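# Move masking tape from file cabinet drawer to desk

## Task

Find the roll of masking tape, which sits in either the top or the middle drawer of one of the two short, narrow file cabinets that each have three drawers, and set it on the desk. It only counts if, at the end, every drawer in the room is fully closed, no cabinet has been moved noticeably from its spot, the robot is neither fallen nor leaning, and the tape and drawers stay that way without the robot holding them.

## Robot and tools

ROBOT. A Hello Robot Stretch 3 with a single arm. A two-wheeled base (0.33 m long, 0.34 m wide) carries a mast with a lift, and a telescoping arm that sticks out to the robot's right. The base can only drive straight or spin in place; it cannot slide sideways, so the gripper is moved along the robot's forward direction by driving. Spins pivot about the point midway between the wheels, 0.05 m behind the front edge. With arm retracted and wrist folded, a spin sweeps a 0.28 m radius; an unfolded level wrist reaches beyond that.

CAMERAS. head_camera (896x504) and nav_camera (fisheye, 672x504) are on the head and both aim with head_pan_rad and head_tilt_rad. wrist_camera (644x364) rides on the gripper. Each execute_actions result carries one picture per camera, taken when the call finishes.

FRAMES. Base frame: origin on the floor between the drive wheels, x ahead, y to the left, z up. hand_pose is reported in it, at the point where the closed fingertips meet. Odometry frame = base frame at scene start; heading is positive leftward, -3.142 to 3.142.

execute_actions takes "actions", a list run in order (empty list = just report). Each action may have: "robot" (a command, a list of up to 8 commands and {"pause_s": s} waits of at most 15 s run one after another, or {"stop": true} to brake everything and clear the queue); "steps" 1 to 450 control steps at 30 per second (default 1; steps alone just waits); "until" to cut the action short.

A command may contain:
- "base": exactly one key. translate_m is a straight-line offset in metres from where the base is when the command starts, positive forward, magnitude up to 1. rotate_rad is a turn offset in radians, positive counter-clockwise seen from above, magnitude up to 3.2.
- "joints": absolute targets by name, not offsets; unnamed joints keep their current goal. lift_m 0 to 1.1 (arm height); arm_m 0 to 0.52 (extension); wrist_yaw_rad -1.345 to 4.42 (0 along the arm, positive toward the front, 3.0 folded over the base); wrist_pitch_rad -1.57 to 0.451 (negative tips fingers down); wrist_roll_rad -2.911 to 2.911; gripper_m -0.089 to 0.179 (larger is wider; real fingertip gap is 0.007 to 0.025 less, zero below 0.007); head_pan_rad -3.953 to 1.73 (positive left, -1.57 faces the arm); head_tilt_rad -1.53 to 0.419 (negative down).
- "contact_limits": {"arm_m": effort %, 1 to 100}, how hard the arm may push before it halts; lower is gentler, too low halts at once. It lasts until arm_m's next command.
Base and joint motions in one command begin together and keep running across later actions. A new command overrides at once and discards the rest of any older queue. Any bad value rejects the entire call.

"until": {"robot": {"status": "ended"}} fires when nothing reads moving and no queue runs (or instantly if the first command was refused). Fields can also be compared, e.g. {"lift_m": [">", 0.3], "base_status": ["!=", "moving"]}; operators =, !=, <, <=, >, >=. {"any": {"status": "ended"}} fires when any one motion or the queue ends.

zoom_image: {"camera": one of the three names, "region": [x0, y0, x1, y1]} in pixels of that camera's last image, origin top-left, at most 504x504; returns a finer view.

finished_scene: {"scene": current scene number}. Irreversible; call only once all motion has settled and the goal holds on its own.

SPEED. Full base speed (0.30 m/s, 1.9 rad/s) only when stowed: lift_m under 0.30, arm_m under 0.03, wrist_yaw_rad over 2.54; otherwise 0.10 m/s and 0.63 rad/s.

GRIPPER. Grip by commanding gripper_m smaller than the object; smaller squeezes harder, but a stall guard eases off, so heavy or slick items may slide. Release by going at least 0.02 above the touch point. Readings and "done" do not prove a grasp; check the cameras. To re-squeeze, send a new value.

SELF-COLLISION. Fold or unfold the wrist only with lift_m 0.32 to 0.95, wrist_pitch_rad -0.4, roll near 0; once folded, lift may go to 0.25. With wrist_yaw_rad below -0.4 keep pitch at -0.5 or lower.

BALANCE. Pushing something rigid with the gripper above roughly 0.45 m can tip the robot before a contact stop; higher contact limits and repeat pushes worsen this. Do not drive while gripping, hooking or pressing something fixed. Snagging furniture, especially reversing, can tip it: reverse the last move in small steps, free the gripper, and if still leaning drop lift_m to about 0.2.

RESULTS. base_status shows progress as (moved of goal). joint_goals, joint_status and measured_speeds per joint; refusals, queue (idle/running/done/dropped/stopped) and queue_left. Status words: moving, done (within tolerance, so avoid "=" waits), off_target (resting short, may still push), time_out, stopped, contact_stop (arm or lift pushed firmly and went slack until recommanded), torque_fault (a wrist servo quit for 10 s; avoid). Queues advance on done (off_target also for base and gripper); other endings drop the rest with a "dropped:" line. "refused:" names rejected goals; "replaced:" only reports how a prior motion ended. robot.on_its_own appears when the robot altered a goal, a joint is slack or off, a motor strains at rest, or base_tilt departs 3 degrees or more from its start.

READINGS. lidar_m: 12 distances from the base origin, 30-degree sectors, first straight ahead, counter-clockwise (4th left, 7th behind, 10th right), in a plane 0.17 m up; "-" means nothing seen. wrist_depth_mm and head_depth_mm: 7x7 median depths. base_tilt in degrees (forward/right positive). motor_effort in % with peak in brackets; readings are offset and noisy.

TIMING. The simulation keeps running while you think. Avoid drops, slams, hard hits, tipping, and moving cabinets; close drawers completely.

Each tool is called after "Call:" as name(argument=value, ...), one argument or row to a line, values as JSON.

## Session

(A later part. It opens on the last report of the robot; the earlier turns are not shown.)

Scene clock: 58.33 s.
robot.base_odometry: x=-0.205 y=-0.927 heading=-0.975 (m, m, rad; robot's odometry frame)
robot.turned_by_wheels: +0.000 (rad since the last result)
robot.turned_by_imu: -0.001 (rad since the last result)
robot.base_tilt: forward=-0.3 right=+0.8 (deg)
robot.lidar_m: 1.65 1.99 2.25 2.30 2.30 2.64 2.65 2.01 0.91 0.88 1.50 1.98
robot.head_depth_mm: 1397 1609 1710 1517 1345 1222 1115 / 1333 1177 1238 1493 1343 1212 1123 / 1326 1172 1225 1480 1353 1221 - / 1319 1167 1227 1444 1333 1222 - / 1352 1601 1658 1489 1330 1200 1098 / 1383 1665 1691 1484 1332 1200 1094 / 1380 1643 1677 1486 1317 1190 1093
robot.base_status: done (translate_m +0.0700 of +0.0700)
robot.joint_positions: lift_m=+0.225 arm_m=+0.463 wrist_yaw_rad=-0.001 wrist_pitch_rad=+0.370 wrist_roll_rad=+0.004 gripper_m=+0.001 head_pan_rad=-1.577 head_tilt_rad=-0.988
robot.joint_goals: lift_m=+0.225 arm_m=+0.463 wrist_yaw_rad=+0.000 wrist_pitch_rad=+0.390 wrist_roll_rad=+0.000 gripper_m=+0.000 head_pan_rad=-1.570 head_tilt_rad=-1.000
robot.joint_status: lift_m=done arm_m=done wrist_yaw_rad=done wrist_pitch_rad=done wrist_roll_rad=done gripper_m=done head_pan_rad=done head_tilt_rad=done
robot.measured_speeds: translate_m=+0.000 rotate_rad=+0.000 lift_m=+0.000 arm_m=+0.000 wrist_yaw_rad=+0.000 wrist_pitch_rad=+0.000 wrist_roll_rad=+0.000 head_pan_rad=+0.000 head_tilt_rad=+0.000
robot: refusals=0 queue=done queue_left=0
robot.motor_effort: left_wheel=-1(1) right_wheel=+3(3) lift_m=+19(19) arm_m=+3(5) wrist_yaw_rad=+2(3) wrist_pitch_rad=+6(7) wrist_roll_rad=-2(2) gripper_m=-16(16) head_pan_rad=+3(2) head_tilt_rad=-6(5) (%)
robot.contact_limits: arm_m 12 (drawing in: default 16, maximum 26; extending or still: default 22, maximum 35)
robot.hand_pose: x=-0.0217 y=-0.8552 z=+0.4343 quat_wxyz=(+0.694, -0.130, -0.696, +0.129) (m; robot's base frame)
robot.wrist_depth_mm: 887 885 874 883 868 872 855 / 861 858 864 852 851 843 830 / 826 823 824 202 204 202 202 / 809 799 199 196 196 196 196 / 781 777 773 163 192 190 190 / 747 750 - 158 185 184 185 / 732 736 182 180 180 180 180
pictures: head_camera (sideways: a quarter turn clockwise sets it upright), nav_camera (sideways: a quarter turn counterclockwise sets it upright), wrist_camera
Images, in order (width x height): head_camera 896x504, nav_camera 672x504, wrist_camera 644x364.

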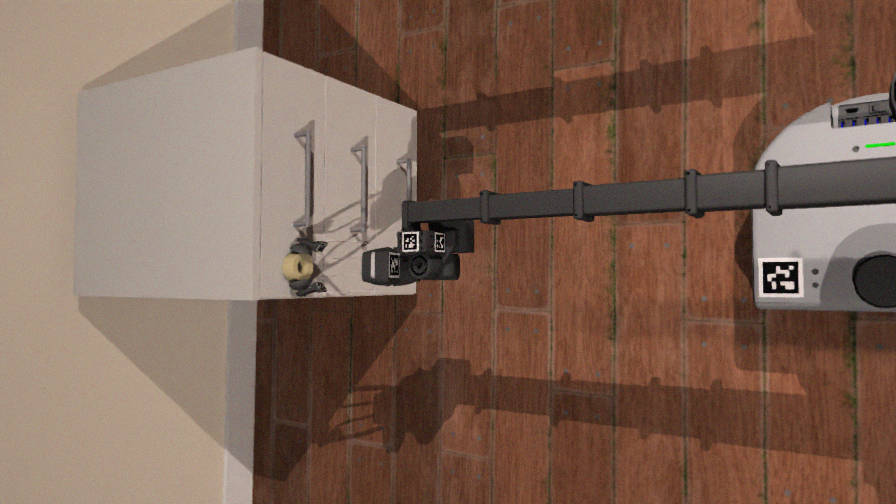

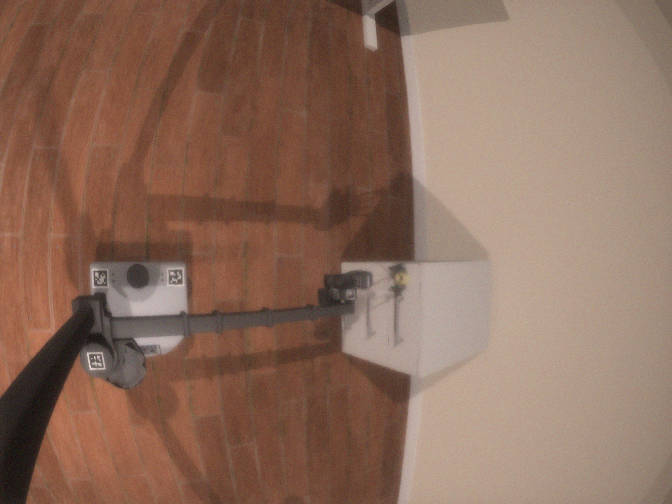

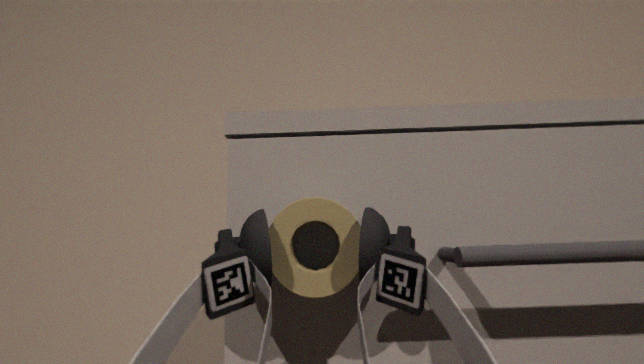

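Call:
zoom_image(
  camera="head_camera",
  region=[230, 30, 430, 230],
)

Call:
execute_actions(
  actions=[
    {"robot":{"joints":{"arm_m":0.40,"wrist_pitch_rad":0.1}},"steps":100,"until":{"robot":{"status":"ended"}}},
  ],
)

Region (230, 30, 430, 230) of head_camera's 896x504 image, scaled by 2.520, with more detail than that image has.

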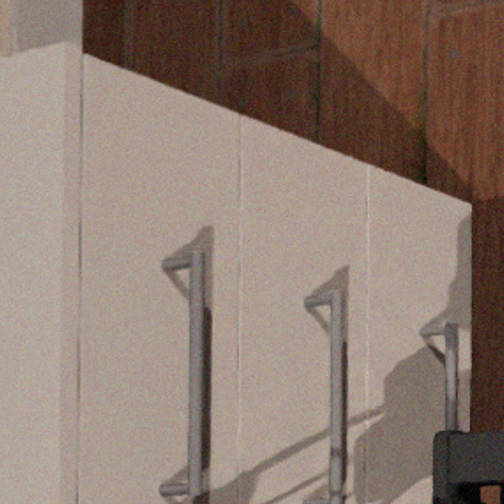

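Scene clock: 59.90 s.
robot.base_odometry: x=-0.205 y=-0.927 heading=-0.975 (m, m, rad; robot's odometry frame)
robot.turned_by_wheels: +0.000 (rad since the last result)
robot.turned_by_imu: +0.000 (rad since the last result)
robot.base_tilt: forward=-0.2 right=+0.8 (deg)
robot.lidar_m: 1.65 1.98 2.24 2.30 2.31 2.65 2.64 2.02 0.91 0.87 1.51 1.98
robot.head_depth_mm: 1386 1620 1727 1512 1354 1225 1115 / 1339 1180 1226 1478 1349 1216 1118 / 1321 1172 1224 1478 1340 1221 - / 1324 1169 1189 1417 1336 1214 - / 1350 1603 1650 1495 1322 1205 1100 / 1388 1647 1683 1486 1323 1202 1095 / 1382 1649 1674 1479 1324 1198 1092
robot.base_status: done (translate_m +0.0700 of +0.0700)
robot.joint_positions: lift_m=+0.225 arm_m=+0.400 wrist_yaw_rad=-0.001 wrist_pitch_rad=+0.081 wrist_roll_rad=+0.004 gripper_m=+0.001 head_pan_rad=-1.577 head_tilt_rad=-0.988
robot.joint_goals: lift_m=+0.225 arm_m=+0.400 wrist_yaw_rad=+0.000 wrist_pitch_rad=+0.100 wrist_roll_rad=+0.000 gripper_m=+0.000 head_pan_rad=-1.570 head_tilt_rad=-1.000
robot.joint_status: lift_m=done arm_m=done wrist_yaw_rad=done wrist_pitch_rad=done wrist_roll_rad=done gripper_m=done head_pan_rad=done head_tilt_rad=done
robot.measured_speeds: translate_m=+0.000 rotate_rad=+0.000 lift_m=+0.000 arm_m=+0.000 wrist_yaw_rad=+0.000 wrist_pitch_rad=+0.000 wrist_roll_rad=+0.000 head_pan_rad=+0.000 head_tilt_rad=+0.000
robot: refusals=0 queue=done queue_left=0
robot.motor_effort: left_wheel=-1(1) right_wheel=+3(3) lift_m=+18(19) arm_m=-3(3) wrist_yaw_rad=+1(1) wrist_pitch_rad=+5(5) wrist_roll_rad=-2(3) gripper_m=-16(16) head_pan_rad=+2(2) head_tilt_rad=-5(5) (%)
robot.hand_pose: x=-0.0217 y=-0.8027 z=+0.3609 quat_wxyz=(+0.705, -0.029, -0.708, +0.028) (m; robot's base frame)
robot.wrist_depth_mm: 782 788 798 228 229 229 230 / 814 793 788 231 232 234 233 / 821 825 807 235 236 237 238 / 838 840 827 239 241 242 243 / 854 851 833 164 245 246 247 / 860 854 - 158 251 251 251 / 747 734 680 254 253 254 254
pictures: head_camera (sideways: a quarter turn clockwise sets it upright), nav_camera (sideways: a quarter turn counterclockwise sets it upright), wrist_camera
Images, in order (width x height): head_camera 896x504, nav_camera 672x504, wrist_camera 644x364.

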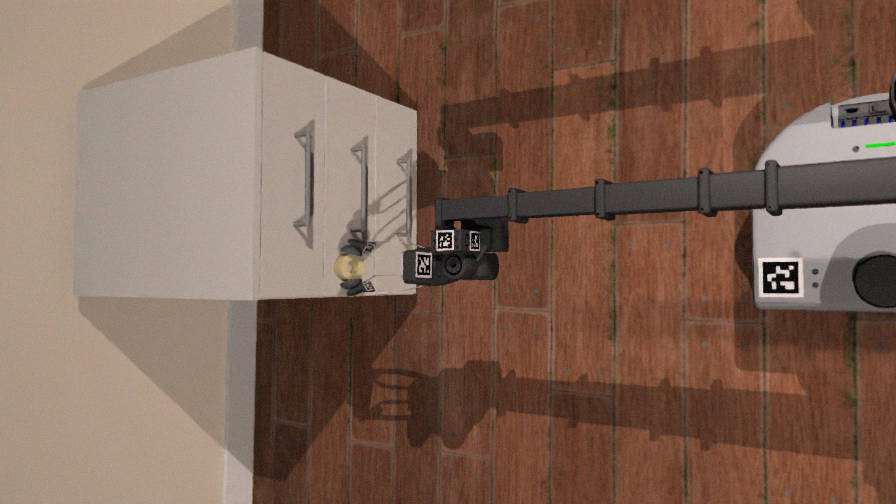

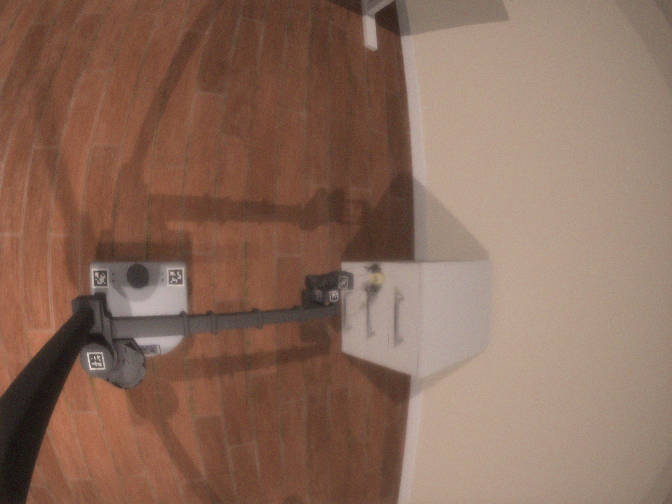

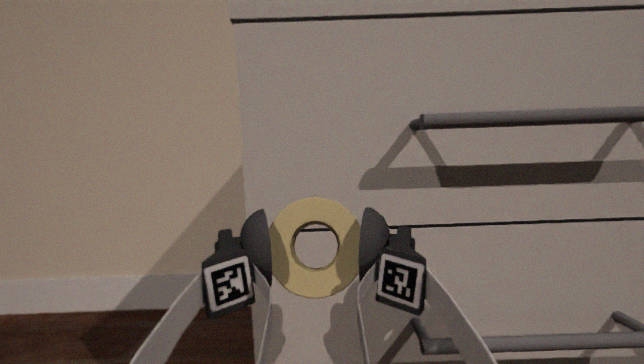

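Call:
execute_actions(
  actions=[
    {"robot":{"base":{"translate_m":0.6},"joints":{"arm_m":0.0,"lift_m":1.1,"wrist_pitch_rad":-0.5,"head_pan_rad":-0.2,"head_tilt_rad":-0.5}},"steps":450,"until":{"robot":{"translate_m":[">",0.45]}}},
  ],
)

Scene clock: 64.83 s.
robot.base_odometry: x=+0.047 y=-1.299 heading=-0.975 (m, m, rad; robot's odometry frame)
robot.turned_by_wheels: +0.000 (rad since the last result)
robot.turned_by_imu: -0.001 (rad since the last result)
robot.base_tilt: forward=-0.4 right=+2.1 (deg)
robot.lidar_m: 1.19 1.70 1.65 2.30 2.35 2.62 3.07 2.03 0.97 1.46 1.52 1.64
robot.head_depth_mm: 1525 1629 1181 2116 1909 1540 1284 / 1490 1589 1087 2045 1908 1533 1279 / 1448 1557 1081 1977 1912 1534 1277 / 1434 1526 1074 1927 1896 1512 1276 / 1396 1505 999 1876 1888 1525 1277 / 1373 1476 992 1805 1826 1479 1277 / 1341 1444 989 1709 1832 1524 1273
robot.base_status: moving (translate_m +0.4501 of +0.6000)
robot.joint_positions: lift_m=+0.726 arm_m=+0.000 wrist_yaw_rad=+0.000 wrist_pitch_rad=-0.515 wrist_roll_rad=+0.004 gripper_m=+0.001 head_pan_rad=-0.207 head_tilt_rad=-0.507
robot.joint_goals: lift_m=+1.100 arm_m=+0.000 wrist_yaw_rad=+0.000 wrist_pitch_rad=-0.500 wrist_roll_rad=+0.000 gripper_m=+0.000 head_pan_rad=-0.200 head_tilt_rad=-0.500
robot.joint_status: lift_m=moving arm_m=moving wrist_yaw_rad=done wrist_pitch_rad=moving wrist_roll_rad=done gripper_m=done head_pan_rad=done head_tilt_rad=done
robot.measured_speeds: translate_m=+0.100 rotate_rad=+0.000 lift_m=+0.110 arm_m=+0.000 wrist_yaw_rad=+0.000 wrist_pitch_rad=+0.000 wrist_roll_rad=+0.000 head_pan_rad=+0.000 head_tilt_rad=+0.000
robot: refusals=0 queue=running queue_left=0
robot.motor_effort: left_wheel=+0(4) right_wheel=+6(8) lift_m=+44(44) arm_m=-2(3) wrist_yaw_rad=+0(1) wrist_pitch_rad=+4(5) wrist_roll_rad=-2(2) gripper_m=-16(16) head_pan_rad=+3(32) head_tilt_rad=+3(30) (%)
robot.hand_pose: x=-0.0216 y=-0.3565 z=+0.7175 quat_wxyz=(+0.683, +0.180, -0.685, -0.181) (m; robot's base frame)
robot.wrist_depth_mm: - - - - - - - / - - - - - 843 818 / - - - - - 775 752 / - - - - - 864 892 / - - - 164 - 981 - / - 987 - 159 971 950 953 / 866 865 856 844 860 839 839
pictures: head_camera (sideways: a quarter turn clockwise sets it upright), nav_camera (sideways: a quarter turn counterclockwise sets it upright), wrist_camera
Images, in order (width x height): head_camera 896x504, nav_camera 672x504, wrist_camera 644x364.

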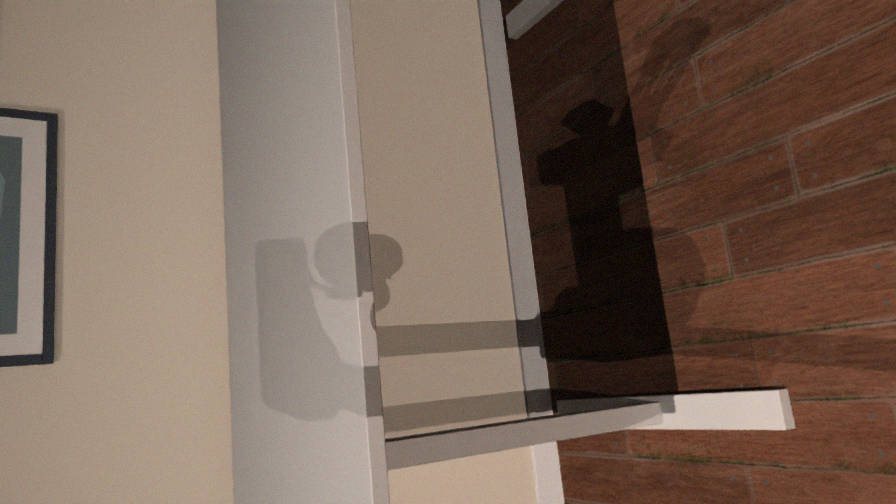

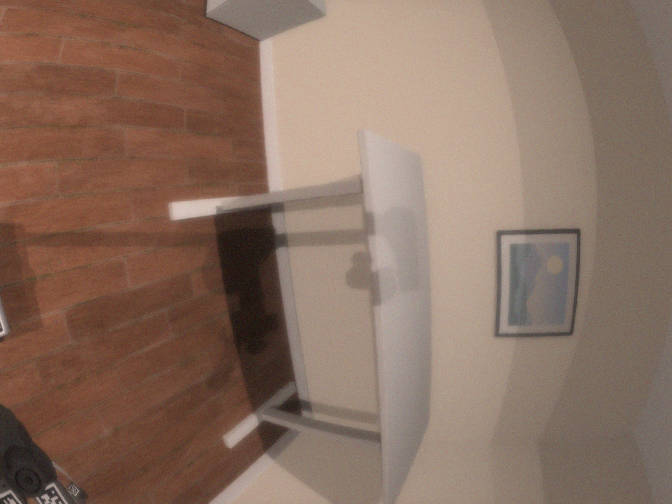

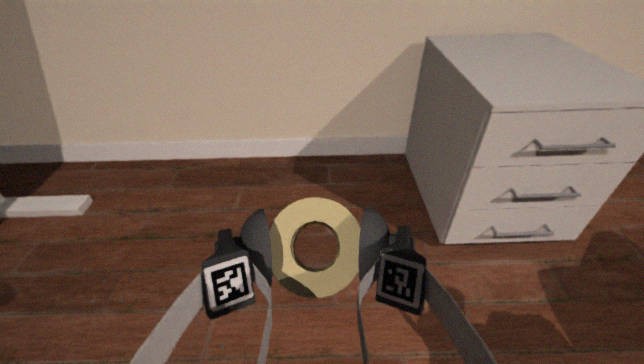

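Call:
execute_actions(
  actions=[
    {"robot":[{"base":{"translate_m":0.35},"joints":{"lift_m":1.1}},{"base":{"rotate_rad":1.3},"joints":{"head_pan_rad":-1.57,"head_tilt_rad":-0.5}},{"joints":{"arm_m":0.45}},{"joints":{"wrist_pitch_rad":-1.0}}],"steps":450,"until":{"robot":{"status":"ended"}}},
  ],
)

Scene clock: 78.07 s.
robot.base_odometry: x=+0.251 y=-1.600 heading=+0.325 (m, m, rad; robot's odometry frame)
robot.turned_by_wheels: +1.300 (rad since the last result)
robot.turned_by_imu: +1.295 (rad since the last result)
robot.base_tilt: forward=-0.1 right=+0.9 (deg)
robot.lidar_m: 1.51 2.29 2.60 3.44 2.89 1.17 1.46 1.46 1.39 1.30 0.84 1.43
robot.head_depth_mm: - 1352 1015 716 1850 1540 1285 / - 1319 1013 680 1806 1530 1281 / - 1297 1007 678 1763 1540 1286 / 1080 - 974 676 1720 1524 1283 / 1100 1200 997 673 1653 1521 1270 / 1069 1160 992 674 1606 1522 1242 / 1038 1131 988 670 966 1407 1249
robot.base_status: done (rotate_rad +1.2999 of +1.3000)
robot.joint_positions: lift_m=+1.098 arm_m=+0.450 wrist_yaw_rad=+0.000 wrist_pitch_rad=-1.006 wrist_roll_rad=+0.004 gripper_m=+0.001 head_pan_rad=-1.563 head_tilt_rad=-0.507
robot.joint_goals: lift_m=+1.100 arm_m=+0.450 wrist_yaw_rad=+0.000 wrist_pitch_rad=-1.000 wrist_roll_rad=+0.000 gripper_m=+0.000 head_pan_rad=-1.570 head_tilt_rad=-0.500
robot.joint_status: lift_m=done arm_m=done wrist_yaw_rad=done wrist_pitch_rad=done wrist_roll_rad=done gripper_m=done head_pan_rad=done head_tilt_rad=done
robot.measured_speeds: translate_m=+0.000 rotate_rad=+0.000 lift_m=+0.000 arm_m=+0.000 wrist_yaw_rad=+0.000 wrist_pitch_rad=+0.000 wrist_roll_rad=+0.000 head_pan_rad=+0.000 head_tilt_rad=+0.000
robot: refusals=0 queue=done queue_left=0
robot.motor_effort: left_wheel=-1(5) right_wheel=+3(6) lift_m=+42(42) arm_m=+3(3) wrist_yaw_rad=+0(1) wrist_pitch_rad=+1(3) wrist_roll_rad=-2(2) gripper_m=-16(16) head_pan_rad=-3(34) head_tilt_rad=+3(1) (%)
robot.hand_pose: x=-0.0216 y=-0.7115 z=+1.0073 quat_wxyz=(+0.618, +0.340, -0.620, -0.342) (m; robot's base frame)
robot.wrist_depth_mm: 301 302 300 302 301 301 299 / 278 279 277 278 278 276 276 / 260 259 258 258 258 256 258 / 243 241 241 241 241 240 241 / 227 227 229 163 229 226 225 / 214 214 - 158 213 212 212 / 202 201 202 202 201 201 200
pictures: head_camera (sideways: a quarter turn clockwise sets it upright), nav_camera (sideways: a quarter turn counterclockwise sets it upright), wrist_camera
Images, in order (width x height): head_camera 896x504, nav_camera 672x504, wrist_camera 644x364.

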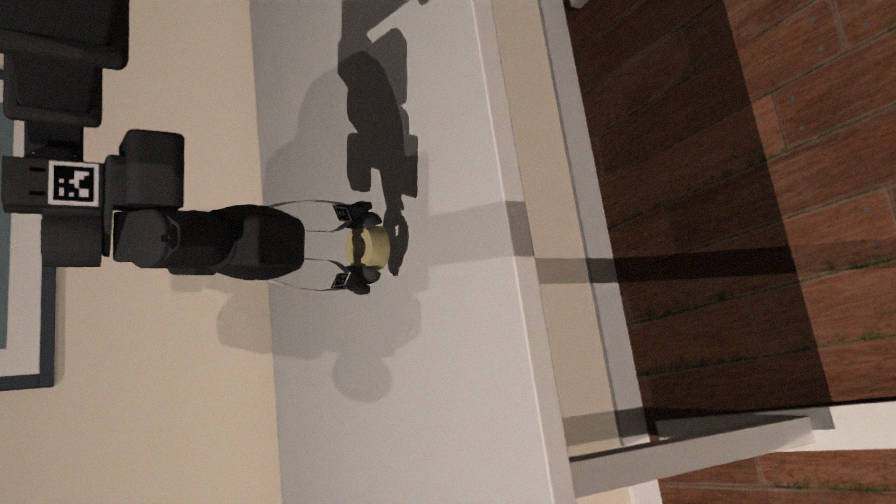

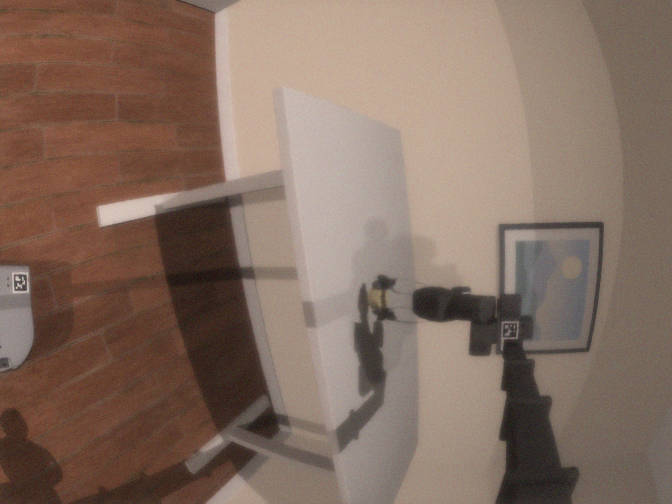

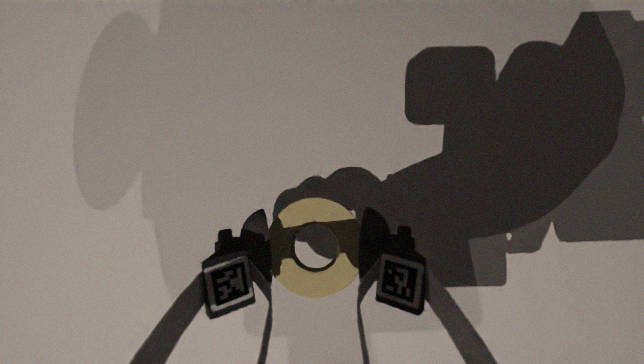

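Call:
execute_actions(
  actions=[
    {"robot":{"joints":{"wrist_pitch_rad":-1.195,"arm_m":0.5}},"steps":450,"until":{"robot":{"status":"ended"}}},
  ],
)

Scene clock: 79.47 s.
robot.base_odometry: x=+0.251 y=-1.600 heading=+0.325 (m, m, rad; robot's odometry frame)
robot.turned_by_wheels: +0.000 (rad since the last result)
robot.turned_by_imu: +0.000 (rad since the last result)
robot.base_tilt: forward=-0.3 right=+0.9 (deg)
robot.lidar_m: 1.51 2.30 2.60 3.43 2.89 1.18 1.46 1.46 1.40 1.30 0.83 1.43
robot.head_depth_mm: - 1357 1013 715 1854 1541 1285 / 1229 1311 1011 681 1808 1537 1284 / - 1288 1007 679 1769 1534 1285 / 1078 - 942 676 1719 1529 1278 / 1098 1195 999 675 1656 1523 1273 / 1067 1165 993 672 1593 1523 1244 / 1040 1138 991 671 966 1409 1241
robot.base_status: done (rotate_rad +1.2999 of +1.3000)
robot.joint_positions: lift_m=+1.098 arm_m=+0.500 wrist_yaw_rad=+0.000 wrist_pitch_rad=-1.197 wrist_roll_rad=+0.004 gripper_m=+0.001 head_pan_rad=-1.563 head_tilt_rad=-0.507
robot.joint_goals: lift_m=+1.100 arm_m=+0.500 wrist_yaw_rad=+0.000 wrist_pitch_rad=-1.195 wrist_roll_rad=+0.000 gripper_m=+0.000 head_pan_rad=-1.570 head_tilt_rad=-0.500
robot.joint_status: lift_m=done arm_m=done wrist_yaw_rad=done wrist_pitch_rad=done wrist_roll_rad=done gripper_m=done head_pan_rad=done head_tilt_rad=done
robot.measured_speeds: translate_m=+0.000 rotate_rad=+0.000 lift_m=+0.000 arm_m=+0.000 wrist_yaw_rad=+0.000 wrist_pitch_rad=+0.000 wrist_roll_rad=+0.000 head_pan_rad=+0.000 head_tilt_rad=+0.000
robot: refusals=0 queue=done queue_left=0
robot.motor_effort: left_wheel=-1(1) right_wheel=+3(3) lift_m=+43(43) arm_m=+3(2) wrist_yaw_rad=+1(1) wrist_pitch_rad=+0(2) wrist_roll_rad=-2(2) gripper_m=-15(16) head_pan_rad=-3(3) head_tilt_rad=+3(4) (%)
robot.hand_pose: x=-0.0216 y=-0.7158 z=+0.9892 quat_wxyz=(+0.583, +0.398, -0.585, -0.400) (m; robot's base frame)
robot.wrist_depth_mm: 234 233 233 233 235 235 235 / 225 226 226 226 227 227 227 / 219 219 219 219 219 219 220 / 211 212 212 212 212 214 213 / 205 206 206 163 207 206 207 / 199 200 - 158 200 200 200 / 193 193 194 195 195 195 195
pictures: head_camera (sideways: a quarter turn clockwise sets it upright), nav_camera (sideways: a quarter turn counterclockwise sets it upright), wrist_camera
Images, in order (width x height): head_camera 896x504, nav_camera 672x504, wrist_camera 644x364.

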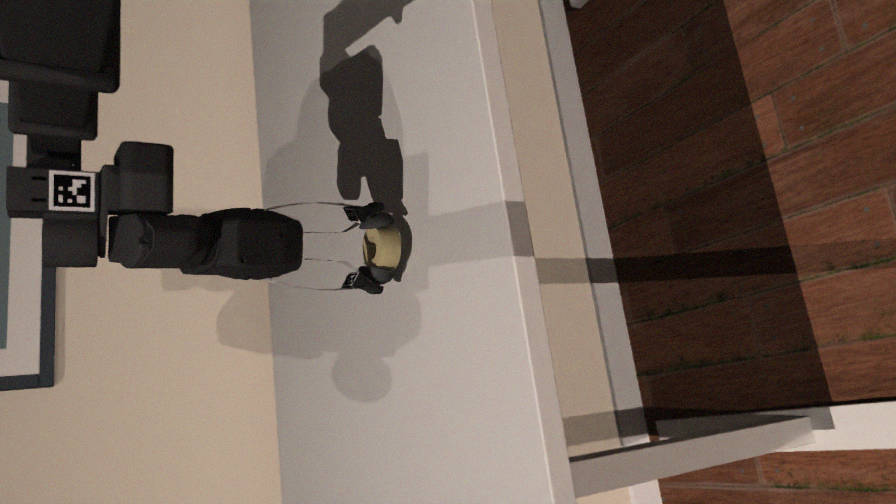

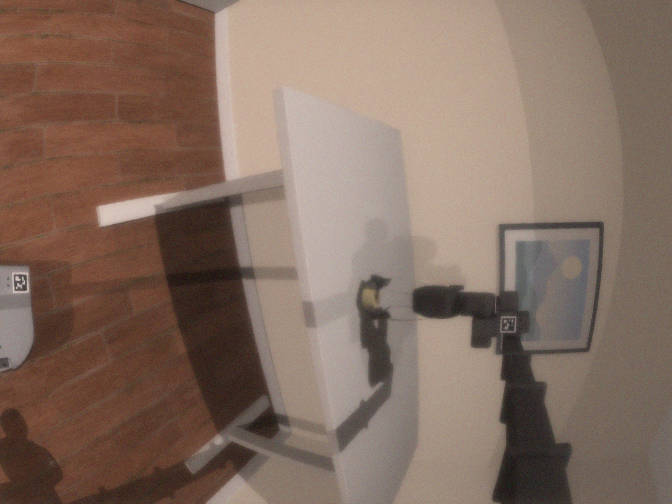

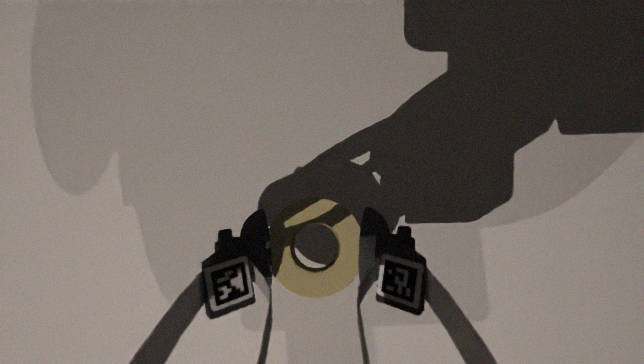

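Call:
execute_actions(
  actions=[
    {"robot":[{"joints":{"lift_m":1.081}},{"joints":{"gripper_m":0.1}},{"joints":{"lift_m":1.1,"arm_m":0.4,"head_pan_rad":-0.3,"head_tilt_rad":-0.6}}],"steps":450,"until":{"robot":{"status":"ended"}}},
  ],
)

Scene clock: 83.60 s.
robot.base_odometry: x=+0.251 y=-1.600 heading=+0.325 (m, m, rad; robot's odometry frame)
robot.turned_by_wheels: +0.000 (rad since the last result)
robot.turned_by_imu: -0.001 (rad since the last result)
robot.base_tilt: forward=-0.2 right=+0.9 (deg)
robot.lidar_m: 1.51 2.30 2.60 3.44 2.90 1.17 1.46 1.46 1.39 1.30 0.84 1.43
robot.head_depth_mm: 1385 1480 1594 1733 1750 1437 1228 / 1542 1656 1791 1956 1745 1437 1218 / 1725 1875 1838 1933 1753 1434 1225 / 1963 2172 1813 1745 1736 1430 1224 / 2180 2439 1850 1933 1736 1434 1213 / 2091 2291 2540 2196 1723 1436 1218 / 1982 2165 2379 2177 1722 1426 1216
robot.base_status: done (rotate_rad +1.2999 of +1.3000)
robot.joint_positions: lift_m=+1.098 arm_m=+0.400 wrist_yaw_rad=+0.000 wrist_pitch_rad=-1.197 wrist_roll_rad=+0.004 gripper_m=+0.100 head_pan_rad=-0.307 head_tilt_rad=-0.593
robot.joint_goals: lift_m=+1.100 arm_m=+0.400 wrist_yaw_rad=+0.000 wrist_pitch_rad=-1.195 wrist_roll_rad=+0.000 gripper_m=+0.100 head_pan_rad=-0.300 head_tilt_rad=-0.600
robot.joint_status: lift_m=done arm_m=done wrist_yaw_rad=done wrist_pitch_rad=done wrist_roll_rad=done gripper_m=done head_pan_rad=done head_tilt_rad=done
robot.measured_speeds: translate_m=+0.000 rotate_rad=+0.000 lift_m=+0.000 arm_m=+0.000 wrist_yaw_rad=+0.000 wrist_pitch_rad=+0.000 wrist_roll_rad=+0.000 head_pan_rad=+0.000 head_tilt_rad=+0.000
robot: refusals=0 queue=done queue_left=0
robot.motor_effort: left_wheel=-1(1) right_wheel=+3(3) lift_m=+42(46) arm_m=-3(3) wrist_yaw_rad=+0(1) wrist_pitch_rad=+1(0) wrist_roll_rad=-2(2) gripper_m=+0(80) head_pan_rad=+2(35) head_tilt_rad=-3(13) (%)
robot.hand_pose: x=-0.0216 y=-0.6163 z=+0.9892 quat_wxyz=(+0.583, +0.398, -0.585, -0.400) (m; robot's base frame)
robot.wrist_depth_mm: 233 234 235 234 235 235 235 / 226 226 227 202 227 227 227 / 218 218 219 217 219 220 220 / 213 212 213 212 212 212 213 / 205 206 206 206 207 206 207 / 199 201 200 200 200 200 201 / 194 194 194 194 195 196 -
pictures: head_camera (sideways: a quarter turn clockwise sets it upright), nav_camera (sideways: a quarter turn counterclockwise sets it upright), wrist_camera
Images, in order (width x height): head_camera 896x504, nav_camera 672x504, wrist_camera 644x364.

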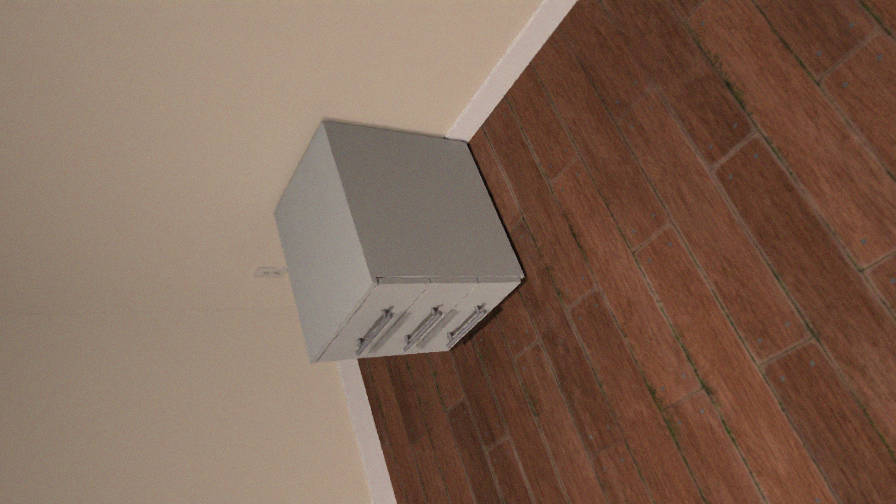

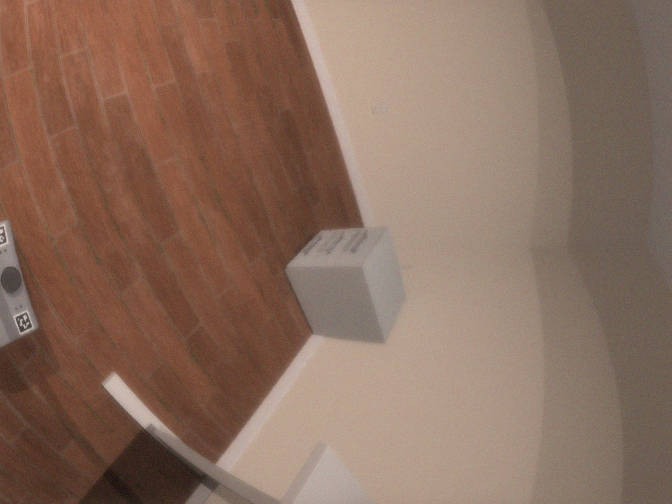

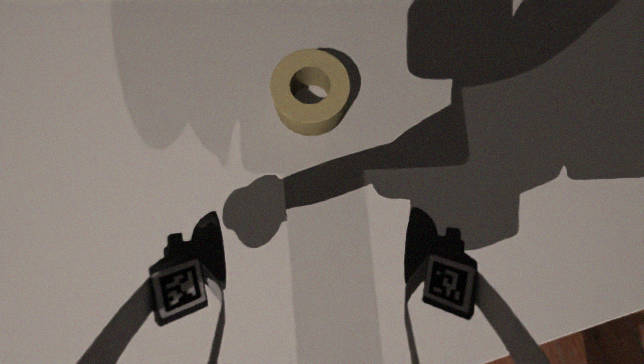

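Call:
finished_scene(
  scene=2,
)

The scene is finished: the task was done.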